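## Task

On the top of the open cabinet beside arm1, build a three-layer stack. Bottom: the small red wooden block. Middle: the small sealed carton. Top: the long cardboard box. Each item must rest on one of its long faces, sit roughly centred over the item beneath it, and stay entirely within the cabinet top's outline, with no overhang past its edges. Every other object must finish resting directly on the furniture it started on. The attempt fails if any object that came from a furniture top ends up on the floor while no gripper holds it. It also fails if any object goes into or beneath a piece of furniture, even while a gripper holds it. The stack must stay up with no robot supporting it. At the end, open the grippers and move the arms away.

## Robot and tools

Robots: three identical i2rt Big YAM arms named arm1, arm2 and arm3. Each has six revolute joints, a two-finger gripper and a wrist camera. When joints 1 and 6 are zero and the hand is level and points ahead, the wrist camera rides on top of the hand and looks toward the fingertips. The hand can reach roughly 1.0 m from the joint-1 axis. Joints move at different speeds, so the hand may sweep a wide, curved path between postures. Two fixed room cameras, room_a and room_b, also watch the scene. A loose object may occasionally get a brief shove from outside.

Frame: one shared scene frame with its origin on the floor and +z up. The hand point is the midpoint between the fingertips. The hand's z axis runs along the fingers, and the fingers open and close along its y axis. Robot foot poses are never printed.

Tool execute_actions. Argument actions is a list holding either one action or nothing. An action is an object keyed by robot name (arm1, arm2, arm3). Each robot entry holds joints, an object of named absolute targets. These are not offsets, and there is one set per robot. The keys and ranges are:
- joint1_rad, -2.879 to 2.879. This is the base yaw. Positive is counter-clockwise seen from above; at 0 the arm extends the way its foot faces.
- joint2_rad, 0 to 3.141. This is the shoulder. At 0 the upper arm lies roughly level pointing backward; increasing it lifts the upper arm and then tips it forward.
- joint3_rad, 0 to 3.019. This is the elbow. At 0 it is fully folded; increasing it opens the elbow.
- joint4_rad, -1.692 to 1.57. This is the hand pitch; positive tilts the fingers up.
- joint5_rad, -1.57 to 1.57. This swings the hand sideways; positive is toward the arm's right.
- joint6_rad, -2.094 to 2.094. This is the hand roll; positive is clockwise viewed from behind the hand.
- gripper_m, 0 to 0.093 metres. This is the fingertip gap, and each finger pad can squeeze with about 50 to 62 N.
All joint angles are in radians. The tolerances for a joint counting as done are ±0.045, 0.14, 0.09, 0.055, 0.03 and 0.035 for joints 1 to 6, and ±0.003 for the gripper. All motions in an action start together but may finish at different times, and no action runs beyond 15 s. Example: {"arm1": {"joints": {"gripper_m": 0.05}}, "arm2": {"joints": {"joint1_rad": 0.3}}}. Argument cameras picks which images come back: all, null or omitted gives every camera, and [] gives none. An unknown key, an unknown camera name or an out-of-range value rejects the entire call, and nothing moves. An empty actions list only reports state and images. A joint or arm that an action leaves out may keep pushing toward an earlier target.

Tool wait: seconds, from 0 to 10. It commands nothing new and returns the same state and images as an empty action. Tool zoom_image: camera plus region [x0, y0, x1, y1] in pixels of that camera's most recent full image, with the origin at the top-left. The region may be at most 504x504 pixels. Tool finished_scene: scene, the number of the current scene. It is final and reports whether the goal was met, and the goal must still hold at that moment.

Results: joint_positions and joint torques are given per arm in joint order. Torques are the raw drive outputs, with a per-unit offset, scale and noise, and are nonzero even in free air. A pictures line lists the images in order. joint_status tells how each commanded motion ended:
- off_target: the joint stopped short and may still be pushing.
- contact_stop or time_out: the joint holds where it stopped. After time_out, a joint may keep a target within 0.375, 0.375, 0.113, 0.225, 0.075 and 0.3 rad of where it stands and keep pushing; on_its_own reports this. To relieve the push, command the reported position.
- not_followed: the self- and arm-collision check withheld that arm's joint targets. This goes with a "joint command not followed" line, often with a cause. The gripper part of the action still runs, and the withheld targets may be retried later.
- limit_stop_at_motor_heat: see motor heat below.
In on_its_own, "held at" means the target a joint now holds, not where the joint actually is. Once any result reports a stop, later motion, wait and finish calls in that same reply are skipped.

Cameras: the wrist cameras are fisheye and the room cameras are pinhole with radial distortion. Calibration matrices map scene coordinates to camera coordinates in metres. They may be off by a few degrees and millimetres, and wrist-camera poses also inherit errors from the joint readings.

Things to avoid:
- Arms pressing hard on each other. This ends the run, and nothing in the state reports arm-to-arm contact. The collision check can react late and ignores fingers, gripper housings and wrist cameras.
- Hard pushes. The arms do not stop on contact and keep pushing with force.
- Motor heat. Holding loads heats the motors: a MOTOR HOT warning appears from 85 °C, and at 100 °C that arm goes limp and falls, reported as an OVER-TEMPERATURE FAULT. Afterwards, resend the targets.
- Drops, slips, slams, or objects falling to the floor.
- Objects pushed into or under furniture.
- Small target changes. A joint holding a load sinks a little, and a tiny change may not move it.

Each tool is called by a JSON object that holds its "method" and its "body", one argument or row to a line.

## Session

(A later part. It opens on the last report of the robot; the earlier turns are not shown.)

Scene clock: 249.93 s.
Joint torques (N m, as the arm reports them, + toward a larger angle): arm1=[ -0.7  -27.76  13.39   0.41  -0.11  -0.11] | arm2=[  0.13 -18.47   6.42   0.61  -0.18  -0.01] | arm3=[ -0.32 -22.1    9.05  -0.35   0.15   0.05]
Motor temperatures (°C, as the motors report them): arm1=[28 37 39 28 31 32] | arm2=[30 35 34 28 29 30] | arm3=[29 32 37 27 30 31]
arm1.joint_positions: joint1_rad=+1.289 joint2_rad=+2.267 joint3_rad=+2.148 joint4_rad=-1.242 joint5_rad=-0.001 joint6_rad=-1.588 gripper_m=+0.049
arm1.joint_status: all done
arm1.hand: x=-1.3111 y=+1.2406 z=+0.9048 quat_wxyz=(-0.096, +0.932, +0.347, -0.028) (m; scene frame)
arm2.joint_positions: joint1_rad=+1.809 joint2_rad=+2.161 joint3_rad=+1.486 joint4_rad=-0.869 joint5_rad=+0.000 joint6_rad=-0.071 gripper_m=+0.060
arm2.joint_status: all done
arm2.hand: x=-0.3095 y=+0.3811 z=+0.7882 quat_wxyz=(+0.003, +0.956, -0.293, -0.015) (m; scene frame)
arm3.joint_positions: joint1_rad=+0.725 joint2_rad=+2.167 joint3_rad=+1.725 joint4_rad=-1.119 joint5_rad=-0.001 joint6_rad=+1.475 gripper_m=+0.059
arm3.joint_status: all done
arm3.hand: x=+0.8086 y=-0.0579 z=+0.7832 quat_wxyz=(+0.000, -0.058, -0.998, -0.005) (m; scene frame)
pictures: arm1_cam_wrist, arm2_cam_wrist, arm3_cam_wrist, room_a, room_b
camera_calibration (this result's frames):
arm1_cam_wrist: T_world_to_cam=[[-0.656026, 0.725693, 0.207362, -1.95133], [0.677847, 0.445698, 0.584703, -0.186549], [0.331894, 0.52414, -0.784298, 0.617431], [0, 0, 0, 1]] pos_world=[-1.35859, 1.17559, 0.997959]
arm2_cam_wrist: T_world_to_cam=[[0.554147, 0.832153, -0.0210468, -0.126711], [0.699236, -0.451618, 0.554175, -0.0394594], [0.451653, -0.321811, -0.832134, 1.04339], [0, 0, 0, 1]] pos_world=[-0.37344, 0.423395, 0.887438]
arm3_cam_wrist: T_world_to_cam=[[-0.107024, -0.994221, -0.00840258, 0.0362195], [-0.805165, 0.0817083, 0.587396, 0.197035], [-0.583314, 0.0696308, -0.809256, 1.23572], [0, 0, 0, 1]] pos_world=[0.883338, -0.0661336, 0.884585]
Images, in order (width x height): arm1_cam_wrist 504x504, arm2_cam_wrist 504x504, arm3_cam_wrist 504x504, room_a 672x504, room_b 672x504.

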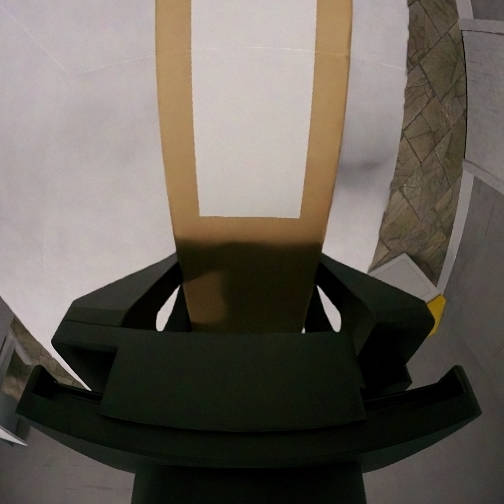

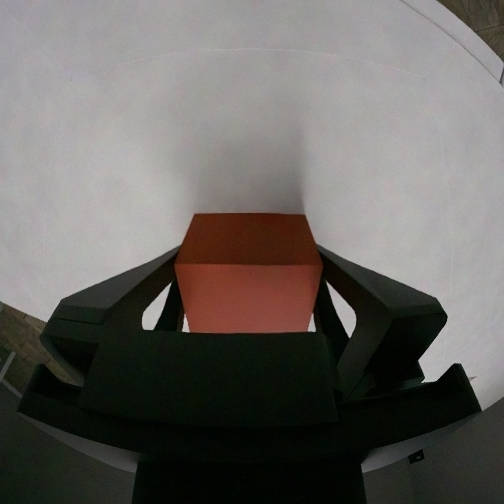

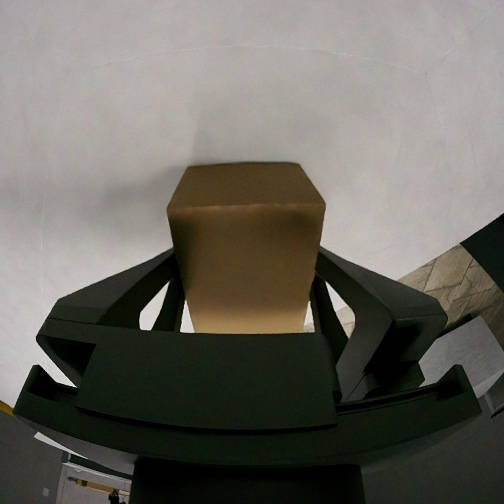

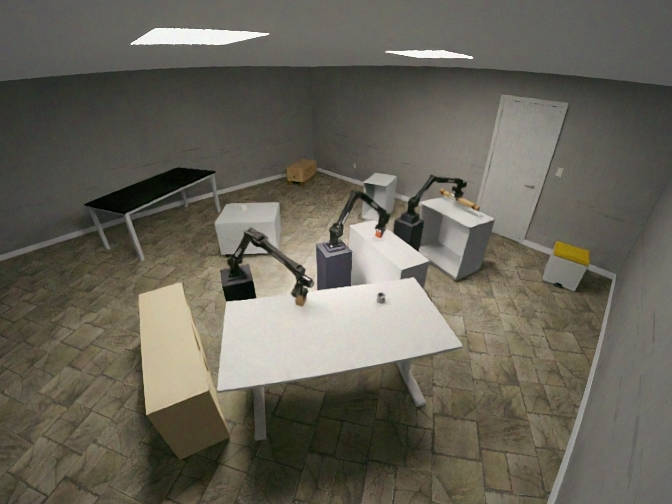

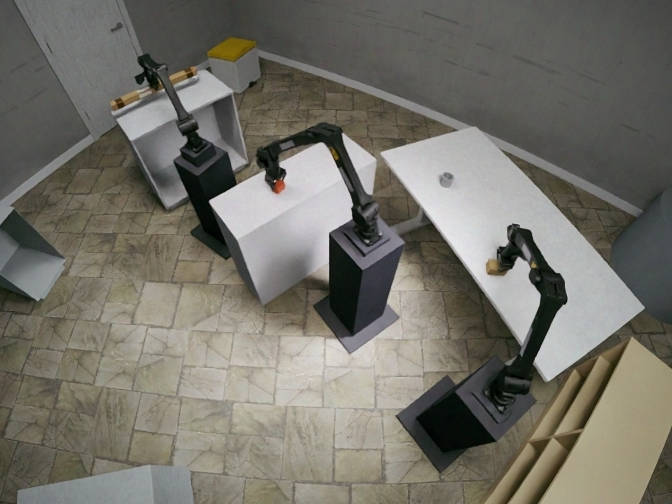

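{"method": "execute_actions", "body": {
  "actions": [
    {"arm1": {"joints": {"joint2_rad": 2.40, "joint3_rad": 2.165, "joint4_rad": -1.31}}, "arm2": {"joints": {"joint2_rad": 2.161, "gripper_m": 0.09}}, "arm3": {"joints": {"joint2_rad": 2.20}}}
  ],
  "cameras": ["arm1_cam_wrist", "arm3_cam_wrist", "room_a", "room_b"]
}}

Scene clock: 262.73 s.
Joint torques (N m, as the arm reports them, + toward a larger angle): arm1=[ -0.75 -27.14  10.09  -0.09  -0.08  -0.13] | arm2=[  0.24 -20.44   6.38   0.75  -0.15  -0.02] | arm3=[  0.36 -20.15   9.04  -0.43   0.13   0.01]
Motor temperatures (°C, as the motors report them): arm1=[28 38 41 28 31 32] | arm2=[30 35 33 28 29 30] | arm3=[29 32 37 27 30 31]
arm1.joint_positions: joint1_rad=+1.289 joint2_rad=+2.391 joint3_rad=+2.153 joint4_rad=-1.306 joint5_rad=-0.002 joint6_rad=-1.588 gripper_m=+0.049
arm1.joint_status: all done
arm1.hand: x=-1.2942 y=+1.2217 z=+0.8170 quat_wxyz=(-0.010, +0.937, +0.348, +0.002) (m; scene frame)
arm2.joint_positions: joint1_rad=+1.809 joint2_rad=+2.160 joint3_rad=+1.486 joint4_rad=-0.869 joint5_rad=+0.000 joint6_rad=-0.071 gripper_m=+0.090
arm2.joint_status: all done
arm2.hand: x=-0.3096 y=+0.3812 z=+0.7886 quat_wxyz=(+0.003, +0.956, -0.293, -0.015) (m; scene frame)
arm3.joint_positions: joint1_rad=+0.725 joint2_rad=+2.174 joint3_rad=+1.725 joint4_rad=-1.119 joint5_rad=-0.001 joint6_rad=+1.476 gripper_m=+0.059
arm3.joint_status: all done
arm3.hand: x=+0.8084 y=-0.0589 z=+0.7789 quat_wxyz=(+0.000, -0.058, -0.998, -0.002) (m; scene frame)
pictures: arm1_cam_wrist, arm3_cam_wrist, room_a, room_b
camera_calibration (this result's frames):
arm1_cam_wrist: T_world_to_cam=[[-0.667934, 0.743768, 0.0259672, -1.79759], [0.610467, 0.5276, 0.590736, -0.330453], [0.42567, 0.410425, -0.806447, 0.831176], [0, 0, 0, 1]] pos_world=[-1.35275, 1.1702, 0.912188]
arm3_cam_wrist: T_world_to_cam=[[-0.107409, -0.994214, -0.00119288, 0.0298585], [-0.804241, 0.0861798, 0.588021, 0.198458], [-0.584516, 0.064118, -0.808845, 1.23257], [0, 0, 0, 1]] pos_world=[0.883273, -0.0664474, 0.880298]
Images, in order (width x height): arm1_cam_wrist 504x504, arm3_cam_wrist 504x504, room_a 672x504, room_b 672x504.

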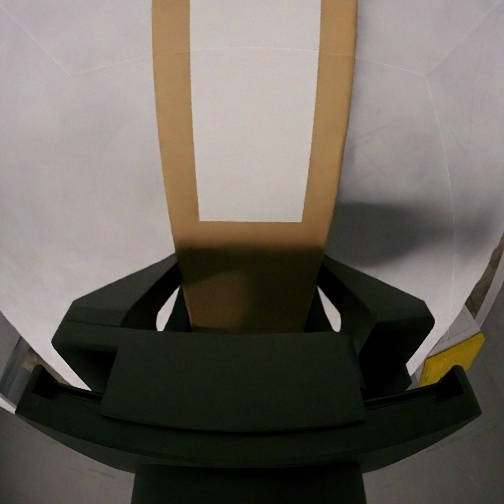

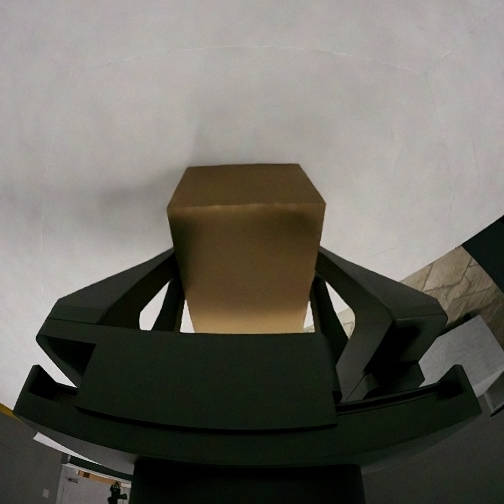

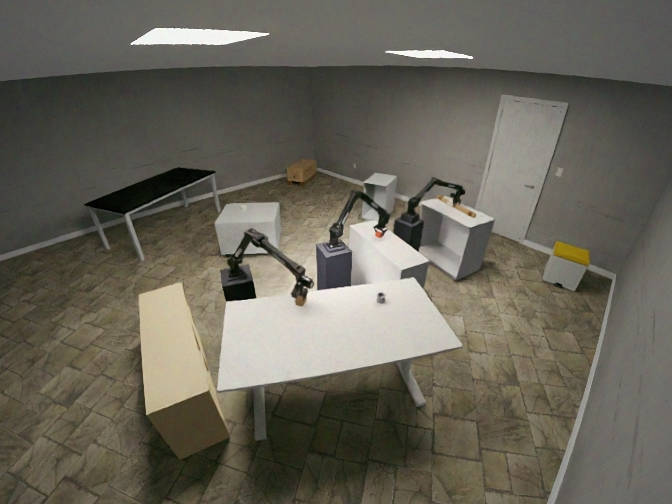

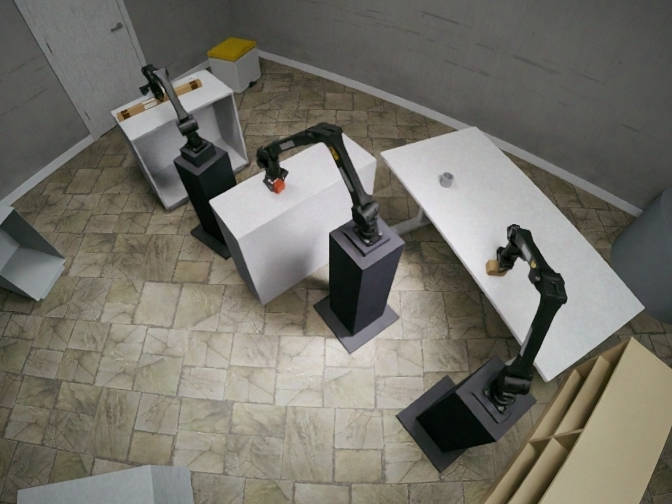

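{"method": "execute_actions", "body": {
  "actions": [
    {"arm1": {"joints": {"gripper_m": 0.09}}, "arm2": {"joints": {"joint2_rad": 2.05}}, "arm3": {"joints": {"joint2_rad": 2.174, "gripper_m": 0.09}}}
  ],
  "cameras": []
}}

Scene clock: 265.80 s.
Joint torques (N m, as the arm reports them, + toward a larger angle): arm1=[ -0.74 -27.57  10.02  -0.1   -0.08  -0.13] | arm2=[  0.05 -18.09   7.53   0.87  -0.15  -0.01] | arm3=[  0.72 -22.3    8.99  -0.29   0.17   0.03]
Motor temperatures (°C, as the motors report them): arm1=[28 38 41 28 31 32] | arm2=[30 35 33 28 29 30] | arm3=[29 32 37 27 30 31]
arm1.joint_positions: joint1_rad=+1.289 joint2_rad=+2.392 joint3_rad=+2.153 joint4_rad=-1.306 joint5_rad=-0.002 joint6_rad=-1.588 gripper_m=+0.090
arm1.joint_status: all done
arm1.hand: x=-1.2941 y=+1.2216 z=+0.8164 quat_wxyz=(-0.009, +0.937, +0.348, +0.002) (m; scene frame)
arm2.joint_positions: joint1_rad=+1.809 joint2_rad=+2.030 joint3_rad=+1.481 joint4_rad=-0.869 joint5_rad=+0.000 joint6_rad=-0.071 gripper_m=+0.090
arm2.joint_status: all done
arm2.hand: x=-0.3243 y=+0.3943 z=+0.8627 quat_wxyz=(-0.019, +0.953, -0.293, -0.073) (m; scene frame)
arm3.joint_positions: joint1_rad=+0.725 joint2_rad=+2.174 joint3_rad=+1.725 joint4_rad=-1.119 joint5_rad=-0.001 joint6_rad=+1.476 gripper_m=+0.090
arm3.joint_status: all done
arm3.hand: x=+0.8084 y=-0.0589 z=+0.7789 quat_wxyz=(+0.000, -0.058, -0.998, -0.002) (m; scene frame)
pictures: none
No camera images: the call's "cameras" was empty. Leave "cameras" out to get every camera's image.

{"method": "execute_actions", "body": {
  "actions": [
    {"arm1": {"joints": {"joint1_rad": -1.478, "joint2_rad": 2.06, "joint6_rad": -1.46}}, "arm2": {"joints": {"joint1_rad": -0.778, "joint2_rad": 2.25, "joint3_rad": 1.775, "joint4_rad": -1.06, "joint6_rad": 0.01, "gripper_m": 0.093}}, "arm3": {"joints": {"joint1_rad": -0.5, "joint2_rad": 1.5}}}
  ],
  "cameras": ["arm1_cam_wrist", "arm2_cam_wrist", "room_b"]
}}

Scene clock: 288.77 s.
Joint torques (N m, as the arm reports them, + toward a larger angle): arm1=[  0.48 -26.46  10.96   0.41  -0.23   0.14] | arm2=[  0.41 -23.52   8.77  -0.15  -0.2    0.11] | arm3=[  0.98 -13.45   9.9    1.09  -0.06  -0.04]
Motor temperatures (°C, as the motors report them): arm1=[28 39 40 28 31 32] | arm2=[30 35 34 28 29 30] | arm3=[29 33 37 27 30 31]
arm1.joint_positions: joint1_rad=-1.478 joint2_rad=+2.081 joint3_rad=+2.155 joint4_rad=-1.304 joint5_rad=+0.002 joint6_rad=-1.471 gripper_m=+0.090
arm1.joint_status: all done
arm1.hand: x=-0.1971 y=+0.3139 z=+1.0551 quat_wxyz=(-0.100, +0.458, -0.871, +0.146) (m; scene frame)
arm2.joint_positions: joint1_rad=-0.782 joint2_rad=+2.256 joint3_rad=+1.763 joint4_rad=-1.044 joint5_rad=+0.001 joint6_rad=+0.005 gripper_m=+0.093
arm2.joint_status: all done
arm2.hand: x=+0.8118 y=-0.0623 z=+0.8153 quat_wxyz=(-0.012, -0.060, -0.998, +0.009) (m; scene frame)
arm3.joint_positions: joint1_rad=-0.505 joint2_rad=+1.490 joint3_rad=+1.736 joint4_rad=-1.119 joint5_rad=+0.003 joint6_rad=+1.476 gripper_m=+0.090
arm3.joint_status: all done
arm3.hand: x=+1.2575 y=-0.6066 z=+1.2043 quat_wxyz=(-0.238, -0.586, -0.735, -0.245) (m; scene frame)
pictures: arm1_cam_wrist, arm2_cam_wrist, room_b
camera_calibration (this result's frames):
arm1_cam_wrist: T_world_to_cam=[[0.776489, -0.52059, 0.355037, -0.0614202], [-0.627182, -0.584056, 0.515288, -0.477357], [-0.0608918, -0.622788, -0.780017, 1.12938], [0, 0, 0, 1]] pos_world=[-0.182928, 0.392584, 1.14872]
arm2_cam_wrist: T_world_to_cam=[[-0.112872, -0.993558, 0.0100951, 0.0238433], [-0.825851, 0.0994591, 0.555048, 0.232868], [-0.552477, 0.0543121, -0.831757, 1.25507], [0, 0, 0, 1]] pos_world=[0.888403, -0.0676367, 0.91442]
Images, in order (width x height): arm1_cam_wrist 504x504, arm2_cam_wrist 504x504, room_b 672x504.

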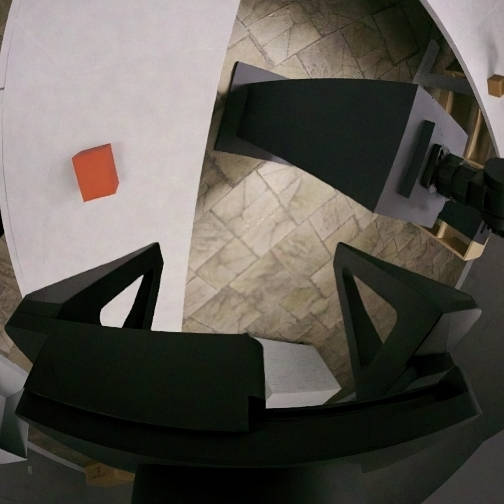

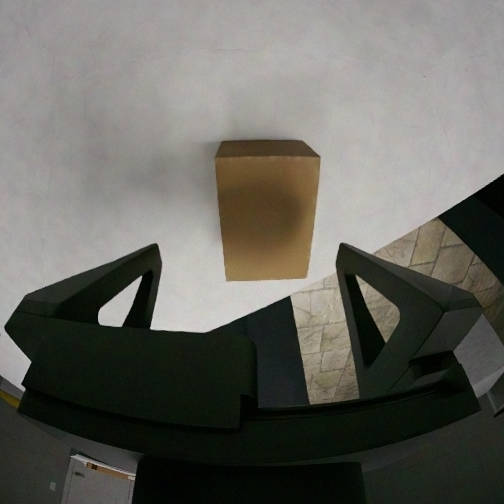

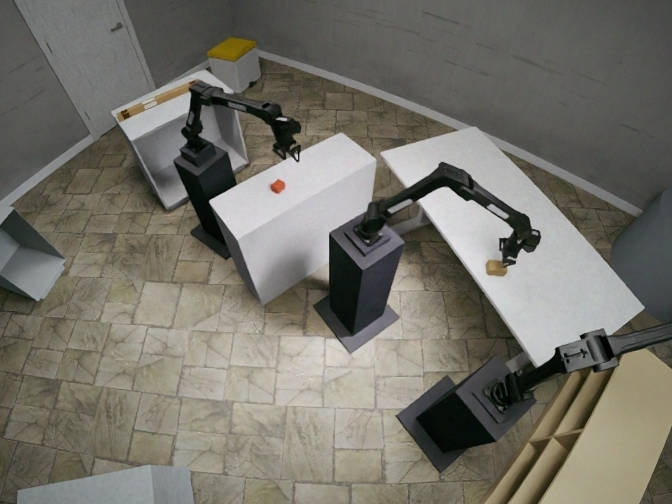

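{"method": "execute_actions", "body": {
  "actions": [
    {"arm1": {"joints": {"joint1_rad": -1.468, "joint2_rad": 2.075, "joint3_rad": 1.66, "joint4_rad": -1.142}}, "arm2": {"joints": {"joint1_rad": -0.808, "joint2_rad": 2.385, "joint3_rad": 1.785, "joint4_rad": -0.95}}}
  ],
  "cameras": ["arm1_cam_wrist", "arm2_cam_wrist"]
}}

Scene clock: 299.30 s.
Joint torques (N m, as the arm reports them, + toward a larger angle): arm1=[  1.51 -24.94   9.43   0.36  -0.23   0.1 ] | arm2=[ -0.83 -23.6    8.87   1.07  -0.2    0.14] | arm3=[  0.92 -13.3    9.93   1.22  -0.06  -0.04]
Motor temperatures (°C, as the motors report them): arm1=[28 39 41 28 31 32] | arm2=[30 36 35 28 29 30] | arm3=[29 32 37 27 30 31]
arm1.joint_positions: joint1_rad=-1.478 joint2_rad=+2.091 joint3_rad=+1.646 joint4_rad=-1.150 joint5_rad=+0.002 joint6_rad=-1.471 gripper_m=+0.090
arm1.joint_status: all done
arm1.hand: x=-0.3000 y=+0.3725 z=+0.8441 quat_wxyz=(+0.000, +0.466, -0.885, -0.006) (m; scene frame)
arm2.joint_positions: joint1_rad=-0.801 joint2_rad=+2.387 joint3_rad=+1.763 joint4_rad=-0.966 joint5_rad=+0.001 joint6_rad=+0.005 gripper_m=+0.093
arm2.joint_status: all done
arm2.hand: x=+0.8003 y=-0.0747 z=+0.7329 quat_wxyz=(+0.014, -0.070, -0.997, +0.007) (m; scene frame)
arm3.joint_positions: joint1_rad=-0.505 joint2_rad=+1.490 joint3_rad=+1.736 joint4_rad=-1.119 joint5_rad=+0.003 joint6_rad=+1.476 gripper_m=+0.090
arm3.joint_status: not commanded
arm3.hand: x=+1.2575 y=-0.6066 z=+1.2043 quat_wxyz=(-0.238, -0.586, -0.735, -0.245) (m; scene frame)
pictures: arm1_cam_wrist, arm2_cam_wrist
camera_calibration (this result's frames):
arm1_cam_wrist: T_world_to_cam=[[0.83551, -0.549473, -0.0016168, 0.453435], [-0.448109, -0.683077, 0.576719, -0.360108], [-0.317996, -0.48113, -0.816941, 0.896248], [0, 0, 0, 1]] pos_world=[-0.255214, 0.434381, 0.940596]
arm2_cam_wrist: T_world_to_cam=[[-0.132067, -0.991189, 0.0101183, 0.0265826], [-0.79402, 0.111896, 0.597504, 0.214743], [-0.593372, 0.0708765, -0.801802, 1.19285], [0, 0, 0, 1]] pos_world=[0.881826, -0.0822257, 0.827854]
Images, in order (width x height): arm1_cam_wrist 504x504, arm2_cam_wrist 504x504.

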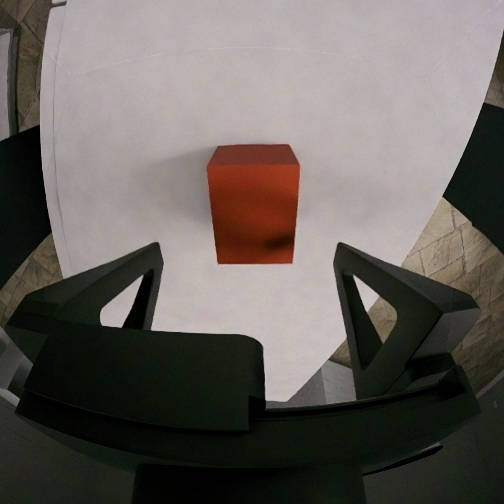

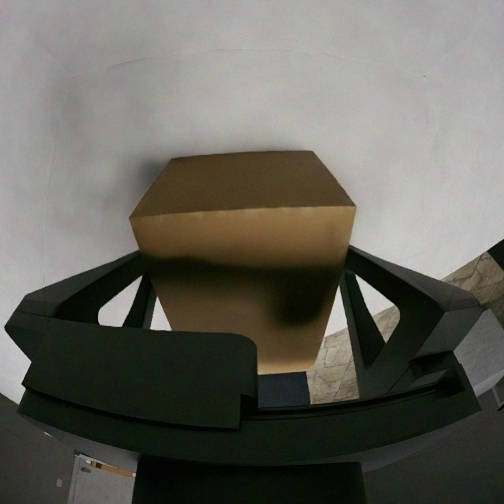

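{"method": "execute_actions", "body": {
  "actions": [
    {"arm1": {"joints": {"joint1_rad": -1.452, "joint2_rad": 2.152, "joint3_rad": 1.617, "joint4_rad": -1.021}}, "arm2": {"joints": {"gripper_m": 0.045}}}
  ],
  "cameras": ["arm1_cam_wrist"]
}}

Scene clock: 308.00 s.
Joint torques (N m, as the arm reports them, + toward a larger angle): arm1=[  1.09 -24.42   8.77   0.33  -0.23   0.1 ] | arm2=[ -0.44 -23.46   8.84   0.96  -0.18   0.09] | arm3=[  0.6  -13.08   9.91   1.13  -0.07  -0.03]
Motor temperatures (°C, as the motors report them): arm1=[28 39 40 28 31 32] | arm2=[30 36 35 28 29 30] | arm3=[29 32 37 27 30 31]
arm1.joint_positions: joint1_rad=-1.459 joint2_rad=+2.161 joint3_rad=+1.608 joint4_rad=-1.029 joint5_rad=+0.002 joint6_rad=-1.471 gripper_m=+0.090
arm1.joint_status: all done
arm1.hand: x=-0.2905 y=+0.3814 z=+0.7900 quat_wxyz=(-0.003, +0.474, -0.880, -0.001) (m; scene frame)
arm2.joint_positions: joint1_rad=-0.801 joint2_rad=+2.387 joint3_rad=+1.763 joint4_rad=-0.966 joint5_rad=+0.001 joint6_rad=+0.005 gripper_m=+0.060
arm2.joint_status: gripper_m off_target (ended at +0.060, target +0.045)
arm2.hand: x=+0.8003 y=-0.0746 z=+0.7329 quat_wxyz=(+0.014, -0.070, -0.997, +0.007) (m; scene frame)
arm3.joint_positions: joint1_rad=-0.505 joint2_rad=+1.490 joint3_rad=+1.736 joint4_rad=-1.119 joint5_rad=+0.003 joint6_rad=+1.476 gripper_m=+0.090
arm3.joint_status: not commanded
arm3.hand: x=+1.2575 y=-0.6066 z=+1.2043 quat_wxyz=(-0.238, -0.586, -0.735, -0.245) (m; scene frame)
pictures: arm1_cam_wrist
camera_calibration (this result's frames):
arm1_cam_wrist: T_world_to_cam=[[0.845924, -0.53318, 0.0115, 0.436713], [-0.441447, -0.687959, 0.576053, -0.314274], [-0.299228, -0.492373, -0.817332, 0.869427], [0, 0, 0, 1]] pos_world=[-0.248004, 0.444721, 0.886626]
Images, in order (width x height): arm1_cam_wrist 504x504.

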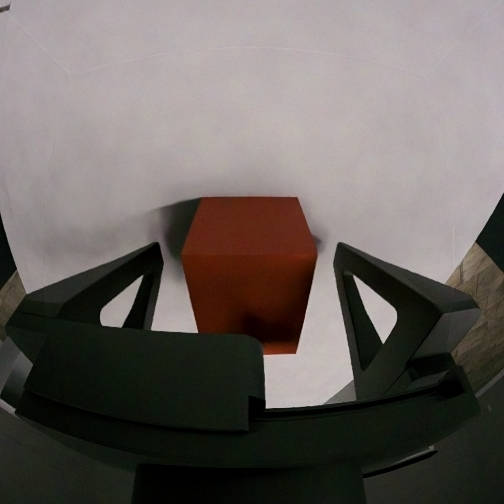

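{"method": "execute_actions", "body": {
  "actions": [
    {"arm1": {"joints": {"gripper_m": 0.035}}, "arm2": {"joints": {"joint2_rad": 2.29}}}
  ],
  "cameras": []
}}

Scene clock: 311.90 s.
Joint torques (N m, as the arm reports them, + toward a larger angle): arm1=[  1.23 -24.47   8.74   0.37  -0.22   0.1 ] | arm2=[ -0.52 -22.41   9.5    1.22  -0.15   0.09] | arm3=[  1.09 -13.03   9.9    1.08  -0.05  -0.01]
Motor temperatures (°C, as the motors report them): arm1=[28 39 40 28 31 32] | arm2=[30 36 35 28 29 30] | arm3=[29 32 37 27 30 31]
arm1.joint_positions: joint1_rad=-1.459 joint2_rad=+2.161 joint3_rad=+1.608 joint4_rad=-1.029 joint5_rad=+0.001 joint6_rad=-1.471 gripper_m=+0.044
arm1.joint_status: gripper_m off_target (ended at +0.044, target +0.035)
arm1.hand: x=-0.2904 y=+0.3814 z=+0.7900 quat_wxyz=(-0.004, +0.474, -0.880, -0.001) (m; scene frame)
arm2.joint_positions: joint1_rad=-0.801 joint2_rad=+2.281 joint3_rad=+1.763 joint4_rad=-0.966 joint5_rad=+0.001 joint6_rad=+0.005 gripper_m=+0.060
arm2.joint_status: all done
arm2.hand: x=+0.8247 y=-0.0768 z=+0.8008 quat_wxyz=(-0.039, -0.070, -0.997, +0.011) (m; scene frame)
arm3.joint_positions: joint1_rad=-0.505 joint2_rad=+1.490 joint3_rad=+1.736 joint4_rad=-1.119 joint5_rad=+0.003 joint6_rad=+1.476 gripper_m=+0.090
arm3.joint_status: not commanded
arm3.hand: x=+1.2575 y=-0.6066 z=+1.2043 quat_wxyz=(-0.238, -0.586, -0.735, -0.245) (m; scene frame)
pictures: none
No camera images: the call's "cameras" was empty. Leave "cameras" out to get every camera's image.

{"method": "execute_actions", "body": {
  "actions": [
    {"arm1": {"joints": {"joint1_rad": 1.165, "joint2_rad": 1.92, "joint6_rad": -1.72}}, "arm2": {"joints": {"joint1_rad": 1.80, "joint2_rad": 2.04, "joint3_rad": 1.475, "joint4_rad": -0.865, "joint6_rad": 1.5}}}
  ],
  "cameras": ["arm1_cam_wrist", "arm2_cam_wrist", "room_b"]
}}

Scene clock: 330.33 s.
Joint torques (N m, as the arm reports them, + toward a larger angle): arm1=[ -0.23 -24.64   9.77   0.2   -0.08  -0.12] | arm2=[  0.33 -19.15   7.07   0.71   0.     0.11] | arm3=[  0.48 -13.5    9.99   1.09  -0.07  -0.01]
Motor temperatures (°C, as the motors report them): arm1=[28 39 40 28 31 32] | arm2=[31 36 35 28 29 30] | arm3=[29 31 37 27 30 31]
arm1.joint_positions: joint1_rad=+1.172 joint2_rad=+1.945 joint3_rad=+1.609 joint4_rad=-1.016 joint5_rad=-0.002 joint6_rad=-1.706 gripper_m=+0.044
arm1.joint_status: all done
arm1.hand: x=-1.1813 y=+1.2002 z=+0.9078 quat_wxyz=(-0.104, +0.932, +0.348, -0.017) (m; scene frame)
arm2.joint_positions: joint1_rad=+1.810 joint2_rad=+2.032 joint3_rad=+1.487 joint4_rad=-0.869 joint5_rad=-0.002 joint6_rad=+1.493 gripper_m=+0.060
arm2.joint_status: all done
arm2.hand: x=-0.3269 y=+0.3952 z=+0.8638 quat_wxyz=(+0.040, +0.470, -0.879, -0.067) (m; scene frame)
arm3.joint_positions: joint1_rad=-0.505 joint2_rad=+1.490 joint3_rad=+1.736 joint4_rad=-1.119 joint5_rad=+0.003 joint6_rad=+1.476 gripper_m=+0.090
arm3.joint_status: not commanded
arm3.hand: x=+1.2575 y=-0.6066 z=+1.2043 quat_wxyz=(-0.238, -0.586, -0.735, -0.245) (m; scene frame)
pictures: arm1_cam_wrist, arm2_cam_wrist, room_b
camera_calibration (this result's frames):
arm1_cam_wrist: T_world_to_cam=[[-0.658465, 0.721413, 0.214446, -1.84169], [0.670037, 0.432157, 0.603565, -0.268446], [0.342746, 0.541113, -0.767934, 0.575422], [0, 0, 0, 1]] pos_world=[-1.23004, 1.13326, 0.998852]
arm2_cam_wrist: T_world_to_cam=[[0.824452, -0.542231, -0.162062, 0.626091], [-0.368501, -0.73169, 0.573443, -0.317801], [-0.429518, -0.413056, -0.803056, 0.841624], [0, 0, 0, 1]] pos_world=[-0.2718, 0.454592, 0.959578]
Images, in order (width x height): arm1_cam_wrist 504x504, arm2_cam_wrist 504x504, room_b 672x504.

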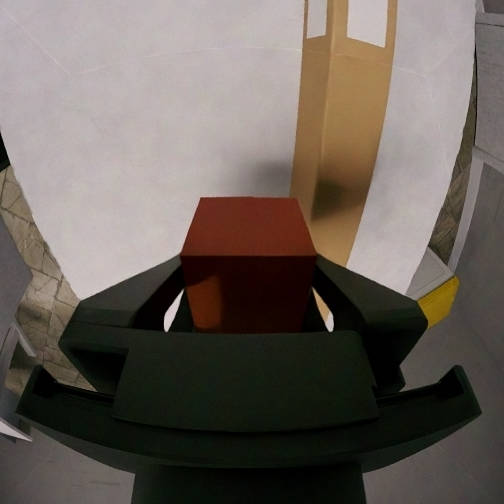

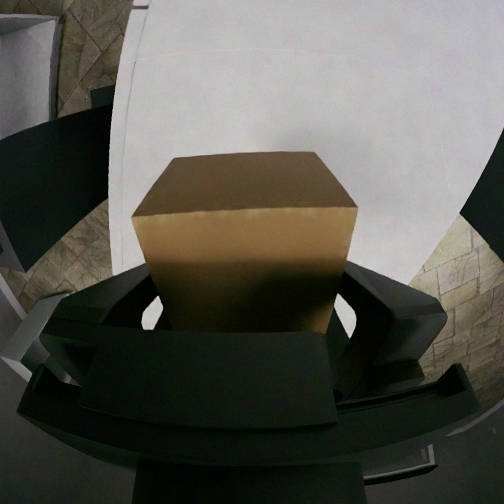

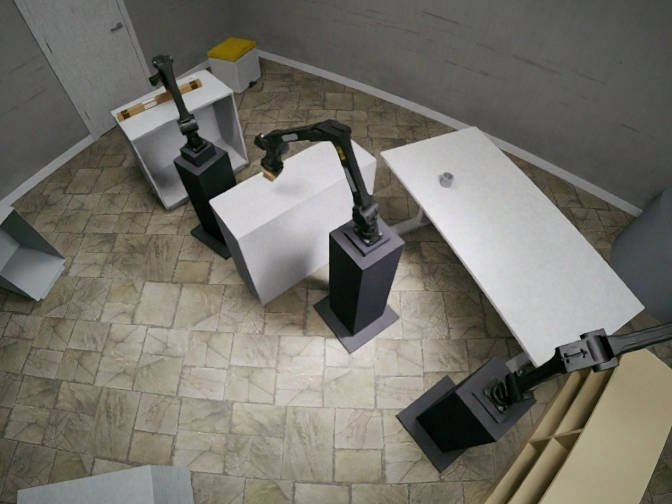

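{"method": "execute_actions", "body": {
  "actions": [
    {"arm1": {"joints": {"joint2_rad": 2.035, "joint3_rad": 1.512, "joint4_rad": -1.04}}, "arm2": {"joints": {"joint2_rad": 2.205}}}
  ],
  "cameras": ["arm1_cam_wrist", "arm2_cam_wrist"]
}}

Scene clock: 335.53 s.
Joint torques (N m, as the arm reports them, + toward a larger angle): arm1=[ -0.75 -23.43   8.72  -0.21  -0.09  -0.13] | arm2=[ -0.18 -19.3    6.06   0.45   0.     0.13] | arm3=[  0.9  -12.93   9.94   1.1   -0.06  -0.05]
Motor temperatures (°C, as the motors report them): arm1=[28 39 40 28 31 32] | arm2=[30 36 35 28 29 30] | arm3=[29 31 37 27 30 31]
arm1.joint_positions: joint1_rad=+1.172 joint2_rad=+2.045 joint3_rad=+1.503 joint4_rad=-1.037 joint5_rad=-0.002 joint6_rad=-1.707 gripper_m=+0.044
arm1.joint_status: all done
arm1.hand: x=-1.1483 y=+1.1522 z=+0.8091 quat_wxyz=(+0.007, +0.937, +0.349, +0.008) (m; scene frame)
arm2.joint_positions: joint1_rad=+1.809 joint2_rad=+2.187 joint3_rad=+1.486 joint4_rad=-0.868 joint5_rad=-0.002 joint6_rad=+1.494 gripper_m=+0.060
arm2.joint_status: all done
arm2.hand: x=-0.3056 y=+0.3769 z=+0.7735 quat_wxyz=(+0.009, +0.472, -0.882, +0.004) (m; scene frame)
arm3.joint_positions: joint1_rad=-0.505 joint2_rad=+1.490 joint3_rad=+1.736 joint4_rad=-1.119 joint5_rad=+0.003 joint6_rad=+1.476 gripper_m=+0.090
arm3.joint_status: not commanded
arm3.hand: x=+1.2575 y=-0.6066 z=+1.2043 quat_wxyz=(-0.238, -0.586, -0.735, -0.245) (m; scene frame)
pictures: arm1_cam_wrist, arm2_cam_wrist
camera_calibration (this result's frames):
arm1_cam_wrist: T_world_to_cam=[[-0.669761, 0.74252, -0.00918909, -1.6205], [0.596278, 0.545141, 0.589299, -0.413593], [0.442576, 0.38921, -0.807863, 0.836259], [0, 0, 0, 1]] pos_world=[-1.20884, 1.10324, 0.904421]
arm2_cam_wrist: T_world_to_cam=[[0.835872, -0.548864, -0.00807265, 0.470906], [-0.438492, -0.676488, 0.591683, -0.327847], [-0.330215, -0.491032, -0.80613, 0.832733], [0, 0, 0, 1]] pos_world=[-0.262395, 0.445578, 0.869074]
Images, in order (width x height): arm1_cam_wrist 504x504, arm2_cam_wrist 504x504.

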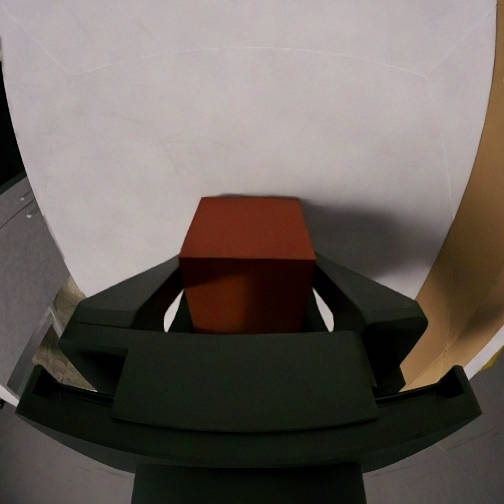

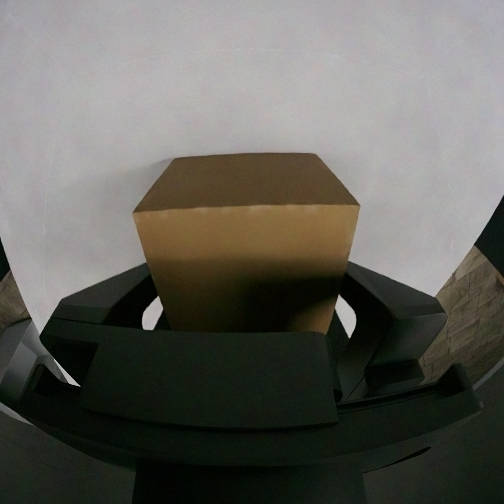

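{"method": "execute_actions", "body": {
  "actions": [
    {"arm1": {"joints": {"gripper_m": 0.093}}, "arm2": {"joints": {"joint2_rad": 2.187, "gripper_m": 0.093}}}
  ],
  "cameras": ["arm1_cam_wrist", "arm2_cam_wrist"]
}}

Scene clock: 337.93 s.
Joint torques (N m, as the arm reports them, + toward a larger angle): arm1=[ -0.48 -23.25   8.7   -0.13  -0.09  -0.13] | arm2=[  0.14 -20.76   6.22   0.45  -0.01   0.11] | arm3=[  1.07 -13.56   9.99   1.12  -0.01   0.  ]
Motor temperatures (°C, as the motors report them): arm1=[28 39 40 28 31 32] | arm2=[30 36 35 28 29 30] | arm3=[29 31 37 27 30 31]
arm1.joint_positions: joint1_rad=+1.172 joint2_rad=+2.045 joint3_rad=+1.503 joint4_rad=-1.037 joint5_rad=-0.002 joint6_rad=-1.707 gripper_m=+0.093
arm1.joint_status: all done
arm1.hand: x=-1.1483 y=+1.1522 z=+0.8091 quat_wxyz=(+0.007, +0.937, +0.349, +0.008) (m; scene frame)
arm2.joint_positions: joint1_rad=+1.809 joint2_rad=+2.187 joint3_rad=+1.486 joint4_rad=-0.868 joint5_rad=-0.002 joint6_rad=+1.494 gripper_m=+0.093
arm2.joint_status: all done
arm2.hand: x=-0.3056 y=+0.3769 z=+0.7735 quat_wxyz=(+0.009, +0.472, -0.882, +0.004) (m; scene frame)
arm3.joint_positions: joint1_rad=-0.505 joint2_rad=+1.490 joint3_rad=+1.736 joint4_rad=-1.119 joint5_rad=+0.003 joint6_rad=+1.476 gripper_m=+0.090
arm3.joint_status: not commanded
arm3.hand: x=+1.2575 y=-0.6066 z=+1.2043 quat_wxyz=(-0.238, -0.586, -0.735, -0.245) (m; scene frame)
pictures: arm1_cam_wrist, arm2_cam_wrist
camera_calibration (this result's frames):
arm1_cam_wrist: T_world_to_cam=[[-0.669761, 0.74252, -0.00918909, -1.6205], [0.596278, 0.545141, 0.589299, -0.413593], [0.442576, 0.38921, -0.807863, 0.836259], [0, 0, 0, 1]] pos_world=[-1.20884, 1.10324, 0.904421]
arm2_cam_wrist: T_world_to_cam=[[0.835872, -0.548864, -0.00807265, 0.470906], [-0.438492, -0.676488, 0.591683, -0.327847], [-0.330215, -0.491032, -0.80613, 0.832733], [0, 0, 0, 1]] pos_world=[-0.262395, 0.445578, 0.869074]
Images, in order (width x height): arm1_cam_wrist 504x504, arm2_cam_wrist 504x504.

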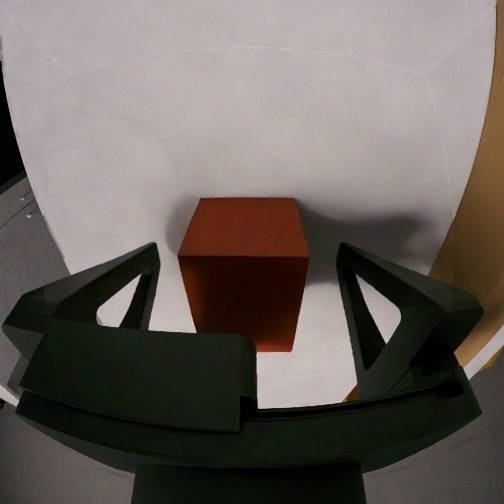

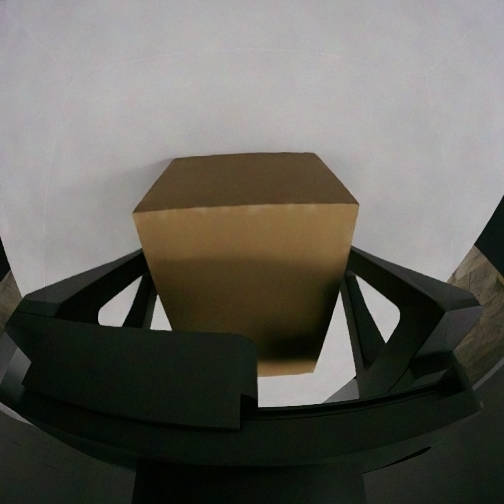

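{"method": "execute_actions", "body": {
  "actions": [
    {"arm1": {"joints": {"joint1_rad": -1.458, "joint2_rad": 1.95, "joint3_rad": 1.625, "joint4_rad": -1.03, "joint6_rad": -1.462}}, "arm2": {"joints": {"joint1_rad": 0.5, "joint2_rad": 1.4, "joint4_rad": -1.0}}}
  ],
  "cameras": ["arm1_cam_wrist", "room_b"]
}}

Scene clock: 352.97 s.
Joint torques (N m, as the arm reports them, + toward a larger angle): arm1=[  2.08 -23.04  10.66   0.31  -0.22   0.13] | arm2=[  0.45 -11.26   9.82   0.67  -0.17   0.03] | arm3=[  1.08 -12.85  10.11   1.11  -0.05  -0.04]
Motor temperatures (°C, as the motors report them): arm1=[28 38 40 28 31 32] | arm2=[30 36 34 28 29 30] | arm3=[29 31 37 27 30 31]
arm1.joint_positions: joint1_rad=-1.466 joint2_rad=+1.957 joint3_rad=+1.608 joint4_rad=-1.027 joint5_rad=+0.001 joint6_rad=-1.474 gripper_m=+0.093
arm1.joint_status: all done
arm1.hand: x=-0.2746 y=+0.3671 z=+0.9129 quat_wxyz=(-0.061, +0.469, -0.877, +0.084) (m; scene frame)
arm2.joint_positions: joint1_rad=+0.497 joint2_rad=+1.385 joint3_rad=+1.475 joint4_rad=-0.981 joint5_rad=+0.003 joint6_rad=+1.494 gripper_m=+0.093
arm2.joint_status: all done
arm2.hand: x=+0.3813 y=+0.5281 z=+1.2153 quat_wxyz=(-0.078, -0.156, -0.933, -0.316) (m; scene frame)
arm3.joint_positions: joint1_rad=-0.505 joint2_rad=+1.490 joint3_rad=+1.736 joint4_rad=-1.119 joint5_rad=+0.003 joint6_rad=+1.476 gripper_m=+0.090
arm3.joint_status: not commanded
arm3.hand: x=+1.2575 y=-0.6066 z=+1.2043 quat_wxyz=(-0.238, -0.586, -0.735, -0.245) (m; scene frame)
pictures: arm1_cam_wrist, room_b
camera_calibration (this result's frames):
arm1_cam_wrist: T_world_to_cam=[[0.822023, -0.527578, 0.214338, 0.220427], [-0.548072, -0.630801, 0.549279, -0.413765], [-0.154583, -0.568992, -0.807683, 1.02663], [0, 0, 0, 1]] pos_world=[-0.24927, 0.439433, 1.00922]
Images, in order (width x height): arm1_cam_wrist 504x504, room_b 672x504.

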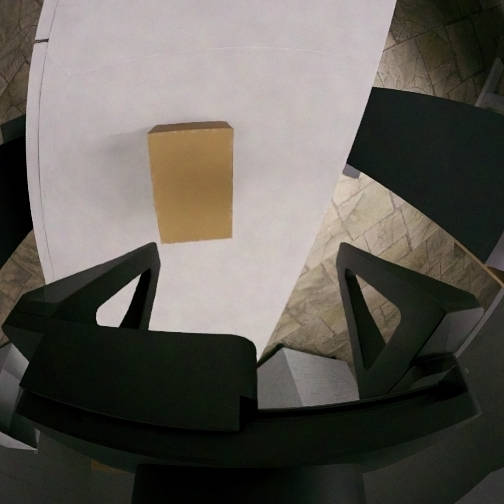

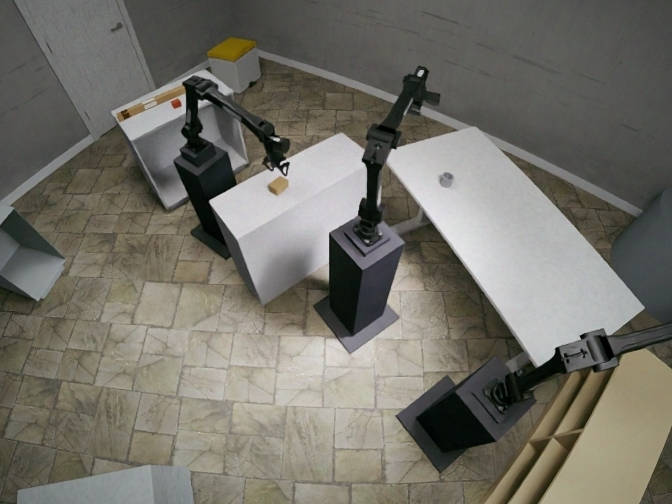

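{"method": "execute_actions", "body": {
  "actions": [
    {"arm1": {"joints": {"joint1_rad": -1.448, "joint2_rad": 2.155, "joint3_rad": 1.617}}}
  ],
  "cameras": ["arm1_cam_wrist"]
}}

Scene clock: 360.73 s.
Joint torques (N m, as the arm reports them, + toward a larger angle): arm1=[  1.3  -23.12   8.72   0.02  -0.24   0.11] | arm2=[  0.82 -10.76   9.72   0.58  -0.18   0.03] | arm3=[  0.79 -13.54   9.95   1.11  -0.04   0.02]
Motor temperatures (°C, as the motors report them): arm1=[28 38 40 28 31 32] | arm2=[30 36 35 28 29 30] | arm3=[29 31 38 27 30 31]
arm1.joint_positions: joint1_rad=-1.456 joint2_rad=+2.147 joint3_rad=+1.610 joint4_rad=-1.028 joint5_rad=+0.002 joint6_rad=-1.474 gripper_m=+0.093
arm1.joint_status: all done
arm1.hand: x=-0.2865 y=+0.3813 z=+0.7992 quat_wxyz=(-0.008, +0.477, -0.879, +0.007) (m; scene frame)
arm2.joint_positions: joint1_rad=+0.497 joint2_rad=+1.385 joint3_rad=+1.475 joint4_rad=-0.981 joint5_rad=+0.003 joint6_rad=+1.494 gripper_m=+0.093
arm2.joint_status: not commanded
arm2.hand: x=+0.3813 y=+0.5281 z=+1.2153 quat_wxyz=(-0.078, -0.156, -0.933, -0.316) (m; scene frame)
arm3.joint_positions: joint1_rad=-0.505 joint2_rad=+1.490 joint3_rad=+1.736 joint4_rad=-1.119 joint5_rad=+0.003 joint6_rad=+1.476 gripper_m=+0.090
arm3.joint_status: not commanded
arm3.hand: x=+1.2575 y=-0.6066 z=+1.2043 quat_wxyz=(-0.238, -0.586, -0.735, -0.245) (m; scene frame)
pictures: arm1_cam_wrist
camera_calibration (this result's frames):
arm1_cam_wrist: T_world_to_cam=[[0.848555, -0.528289, 0.0294191, 0.417736], [-0.446767, -0.685606, 0.574755, -0.319212], [-0.283467, -0.500855, -0.817797, 0.886197], [0, 0, 0, 1]] pos_world=[-0.245878, 0.445688, 0.895907]
Images, in order (width x height): arm1_cam_wrist 504x504.

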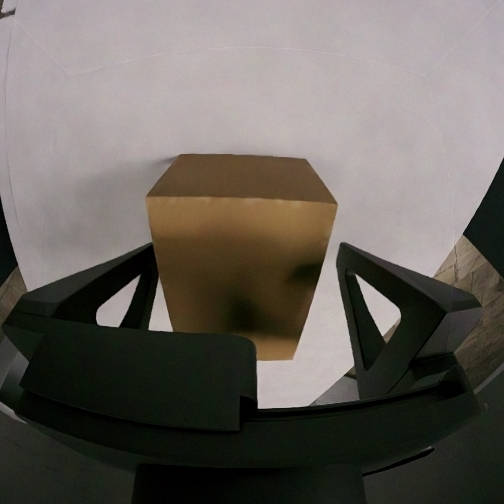

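{"method": "execute_actions", "body": {
  "actions": []
}}

Scene clock: 371.30 s.
Joint torques (N m, as the arm reports them, + toward a larger angle): arm1=[  1.3  -22.97   8.66  -0.01  -0.24   0.11] | arm2=[  0.71 -11.28   9.77   0.67  -0.19   0.03] | arm3=[  0.28 -13.28  10.01   1.    -0.06  -0.01]
Motor temperatures (°C, as the motors report them): arm1=[28 38 40 28 31 32] | arm2=[30 35 36 28 29 30] | arm3=[29 31 38 27 30 31]
arm1.joint_positions: joint1_rad=-1.456 joint2_rad=+2.147 joint3_rad=+1.610 joint4_rad=-1.028 joint5_rad=+0.002 joint6_rad=-1.474 gripper_m=+0.093
arm1.joint_status: all done
arm1.hand: x=-0.2865 y=+0.3813 z=+0.7992 quat_wxyz=(-0.008, +0.477, -0.879, +0.007) (m; scene frame)
arm2.joint_positions: joint1_rad=+0.497 joint2_rad=+1.385 joint3_rad=+1.475 joint4_rad=-0.981 joint5_rad=+0.003 joint6_rad=+1.494 gripper_m=+0.093
arm2.joint_status: not commanded
arm2.hand: x=+0.3813 y=+0.5281 z=+1.2153 quat_wxyz=(-0.078, -0.156, -0.933, -0.316) (m; scene frame)
arm3.joint_positions: joint1_rad=-0.505 joint2_rad=+1.490 joint3_rad=+1.736 joint4_rad=-1.119 joint5_rad=+0.003 joint6_rad=+1.476 gripper_m=+0.090
arm3.joint_status: not commanded
arm3.hand: x=+1.2575 y=-0.6066 z=+1.2043 quat_wxyz=(-0.238, -0.586, -0.735, -0.245) (m; scene frame)
pictures: arm1_cam_wrist, arm2_cam_wrist, arm3_cam_wrist, room_a, room_b
camera_calibration (this result's frames):
arm1_cam_wrist: T_world_to_cam=[[0.848555, -0.528289, 0.0294191, 0.417736], [-0.446767, -0.685606, 0.574755, -0.319212], [-0.283467, -0.500855, -0.817797, 0.886197], [0, 0, 0, 1]] pos_world=[-0.245878, 0.445688, 0.895907]
arm2_cam_wrist: T_world_to_cam=[[-0.233611, -0.750421, -0.6183, 1.23909], [-0.910464, -0.0543783, 0.409997, -0.113536], [-0.341293, 0.65872, -0.670528, 0.722266], [0, 0, 0, 1]] pos_world=[0.4326, 0.447897, 1.29698]
arm3_cam_wrist: T_world_to_cam=[[-0.743981, -0.201024, -0.637245, 1.5817], [-0.54006, 0.742486, 0.396296, 0.65348], [0.39348, 0.638987, -0.66096, 0.815045], [0, 0, 0, 1]] pos_world=[1.20897, -0.688042, 1.28767]
Images, in order (width x height): arm1_cam_wrist 504x504, arm2_cam_wrist 504x504, arm3_cam_wrist 504x504, room_a 672x504, room_b 672x504.

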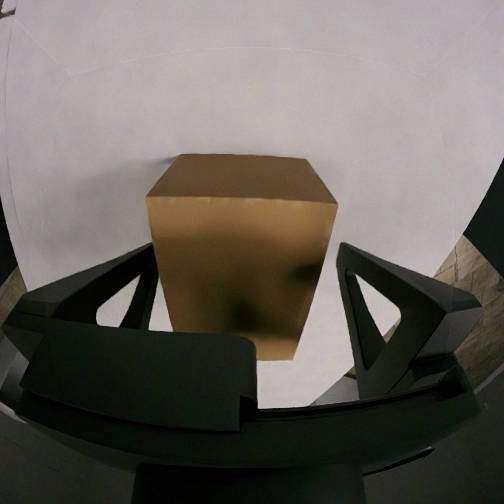

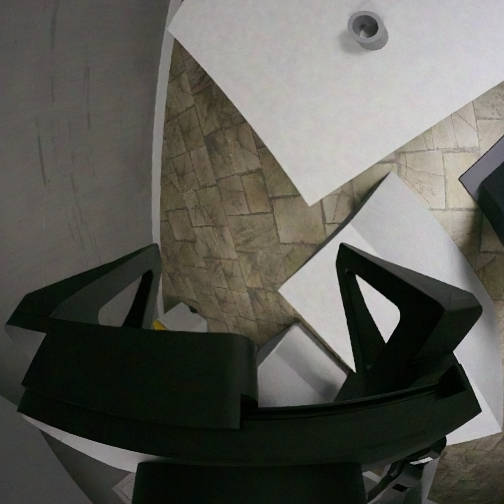

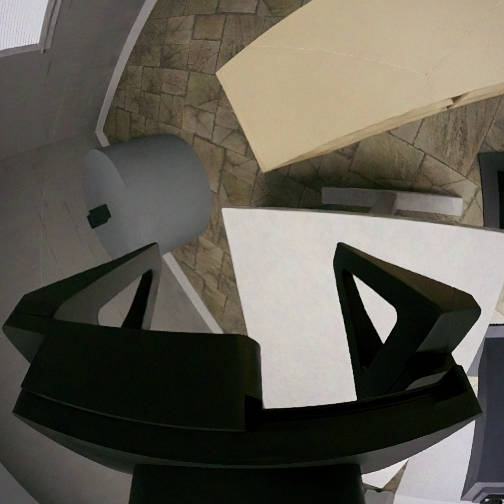

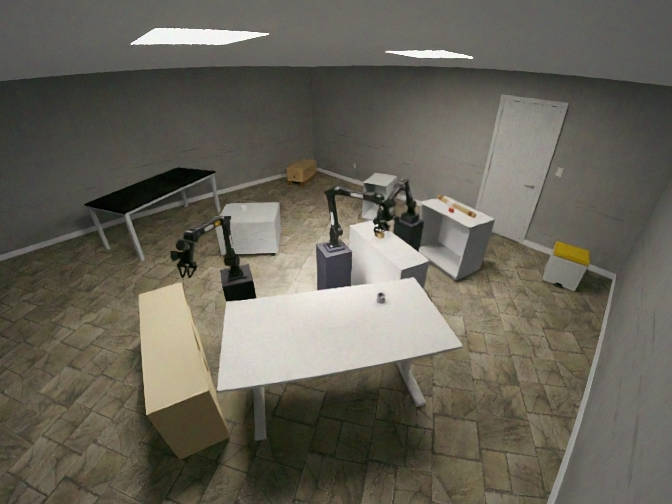

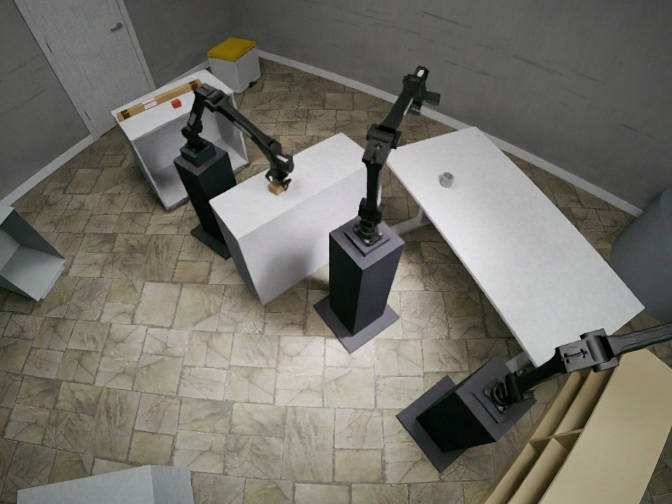

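{"method": "execute_actions", "body": {
  "actions": [
    {"arm1": {"joints": {"gripper_m": 0.045}}}
  ],
  "cameras": ["arm1_cam_wrist"]
}}

Scene clock: 374.13 s.
Joint torques (N m, as the arm reports them, + toward a larger angle): arm1=[  1.33 -23.03   8.65   0.    -0.23   0.1 ] | arm2=[  0.7  -11.34   9.79   0.58  -0.17   0.08] | arm3=[  0.76 -13.19   9.88   1.15  -0.05   0.02]
Motor temperatures (°C, as the motors report them): arm1=[28 38 40 28 31 32] | arm2=[30 35 36 28 29 30] | arm3=[29 31 38 27 30 31]
arm1.joint_positions: joint1_rad=-1.456 joint2_rad=+2.147 joint3_rad=+1.610 joint4_rad=-1.028 joint5_rad=+0.002 joint6_rad=-1.473 gripper_m=+0.059
arm1.joint_status: gripper_m off_target (ended at +0.059, target +0.045)
arm1.hand: x=-0.2866 y=+0.3814 z=+0.7989 quat_wxyz=(-0.008, +0.476, -0.879, +0.006) (m; scene frame)
arm2.joint_positions: joint1_rad=+0.497 joint2_rad=+1.385 joint3_rad=+1.475 joint4_rad=-0.981 joint5_rad=+0.003 joint6_rad=+1.494 gripper_m=+0.093
arm2.joint_status: not commanded
arm2.hand: x=+0.3813 y=+0.5281 z=+1.2153 quat_wxyz=(-0.078, -0.156, -0.933, -0.316) (m; scene frame)
arm3.joint_positions: joint1_rad=-0.505 joint2_rad=+1.490 joint3_rad=+1.736 joint4_rad=-1.119 joint5_rad=+0.003 joint6_rad=+1.476 gripper_m=+0.090
arm3.joint_status: not commanded
arm3.hand: x=+1.2575 y=-0.6066 z=+1.2043 quat_wxyz=(-0.238, -0.586, -0.735, -0.245) (m; scene frame)
pictures: arm1_cam_wrist
camera_calibration (this result's frames):
arm1_cam_wrist: T_world_to_cam=[[0.848175, -0.528941, 0.0286526, 0.418647], [-0.446899, -0.68548, 0.574804, -0.319215], [-0.284397, -0.500339, -0.817789, 0.885538], [0, 0, 0, 1]] pos_world=[-0.245898, 0.445693, 0.895675]
Images, in order (width x height): arm1_cam_wrist 504x504.

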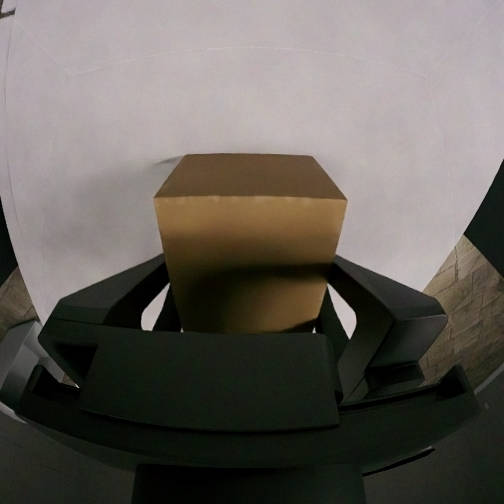

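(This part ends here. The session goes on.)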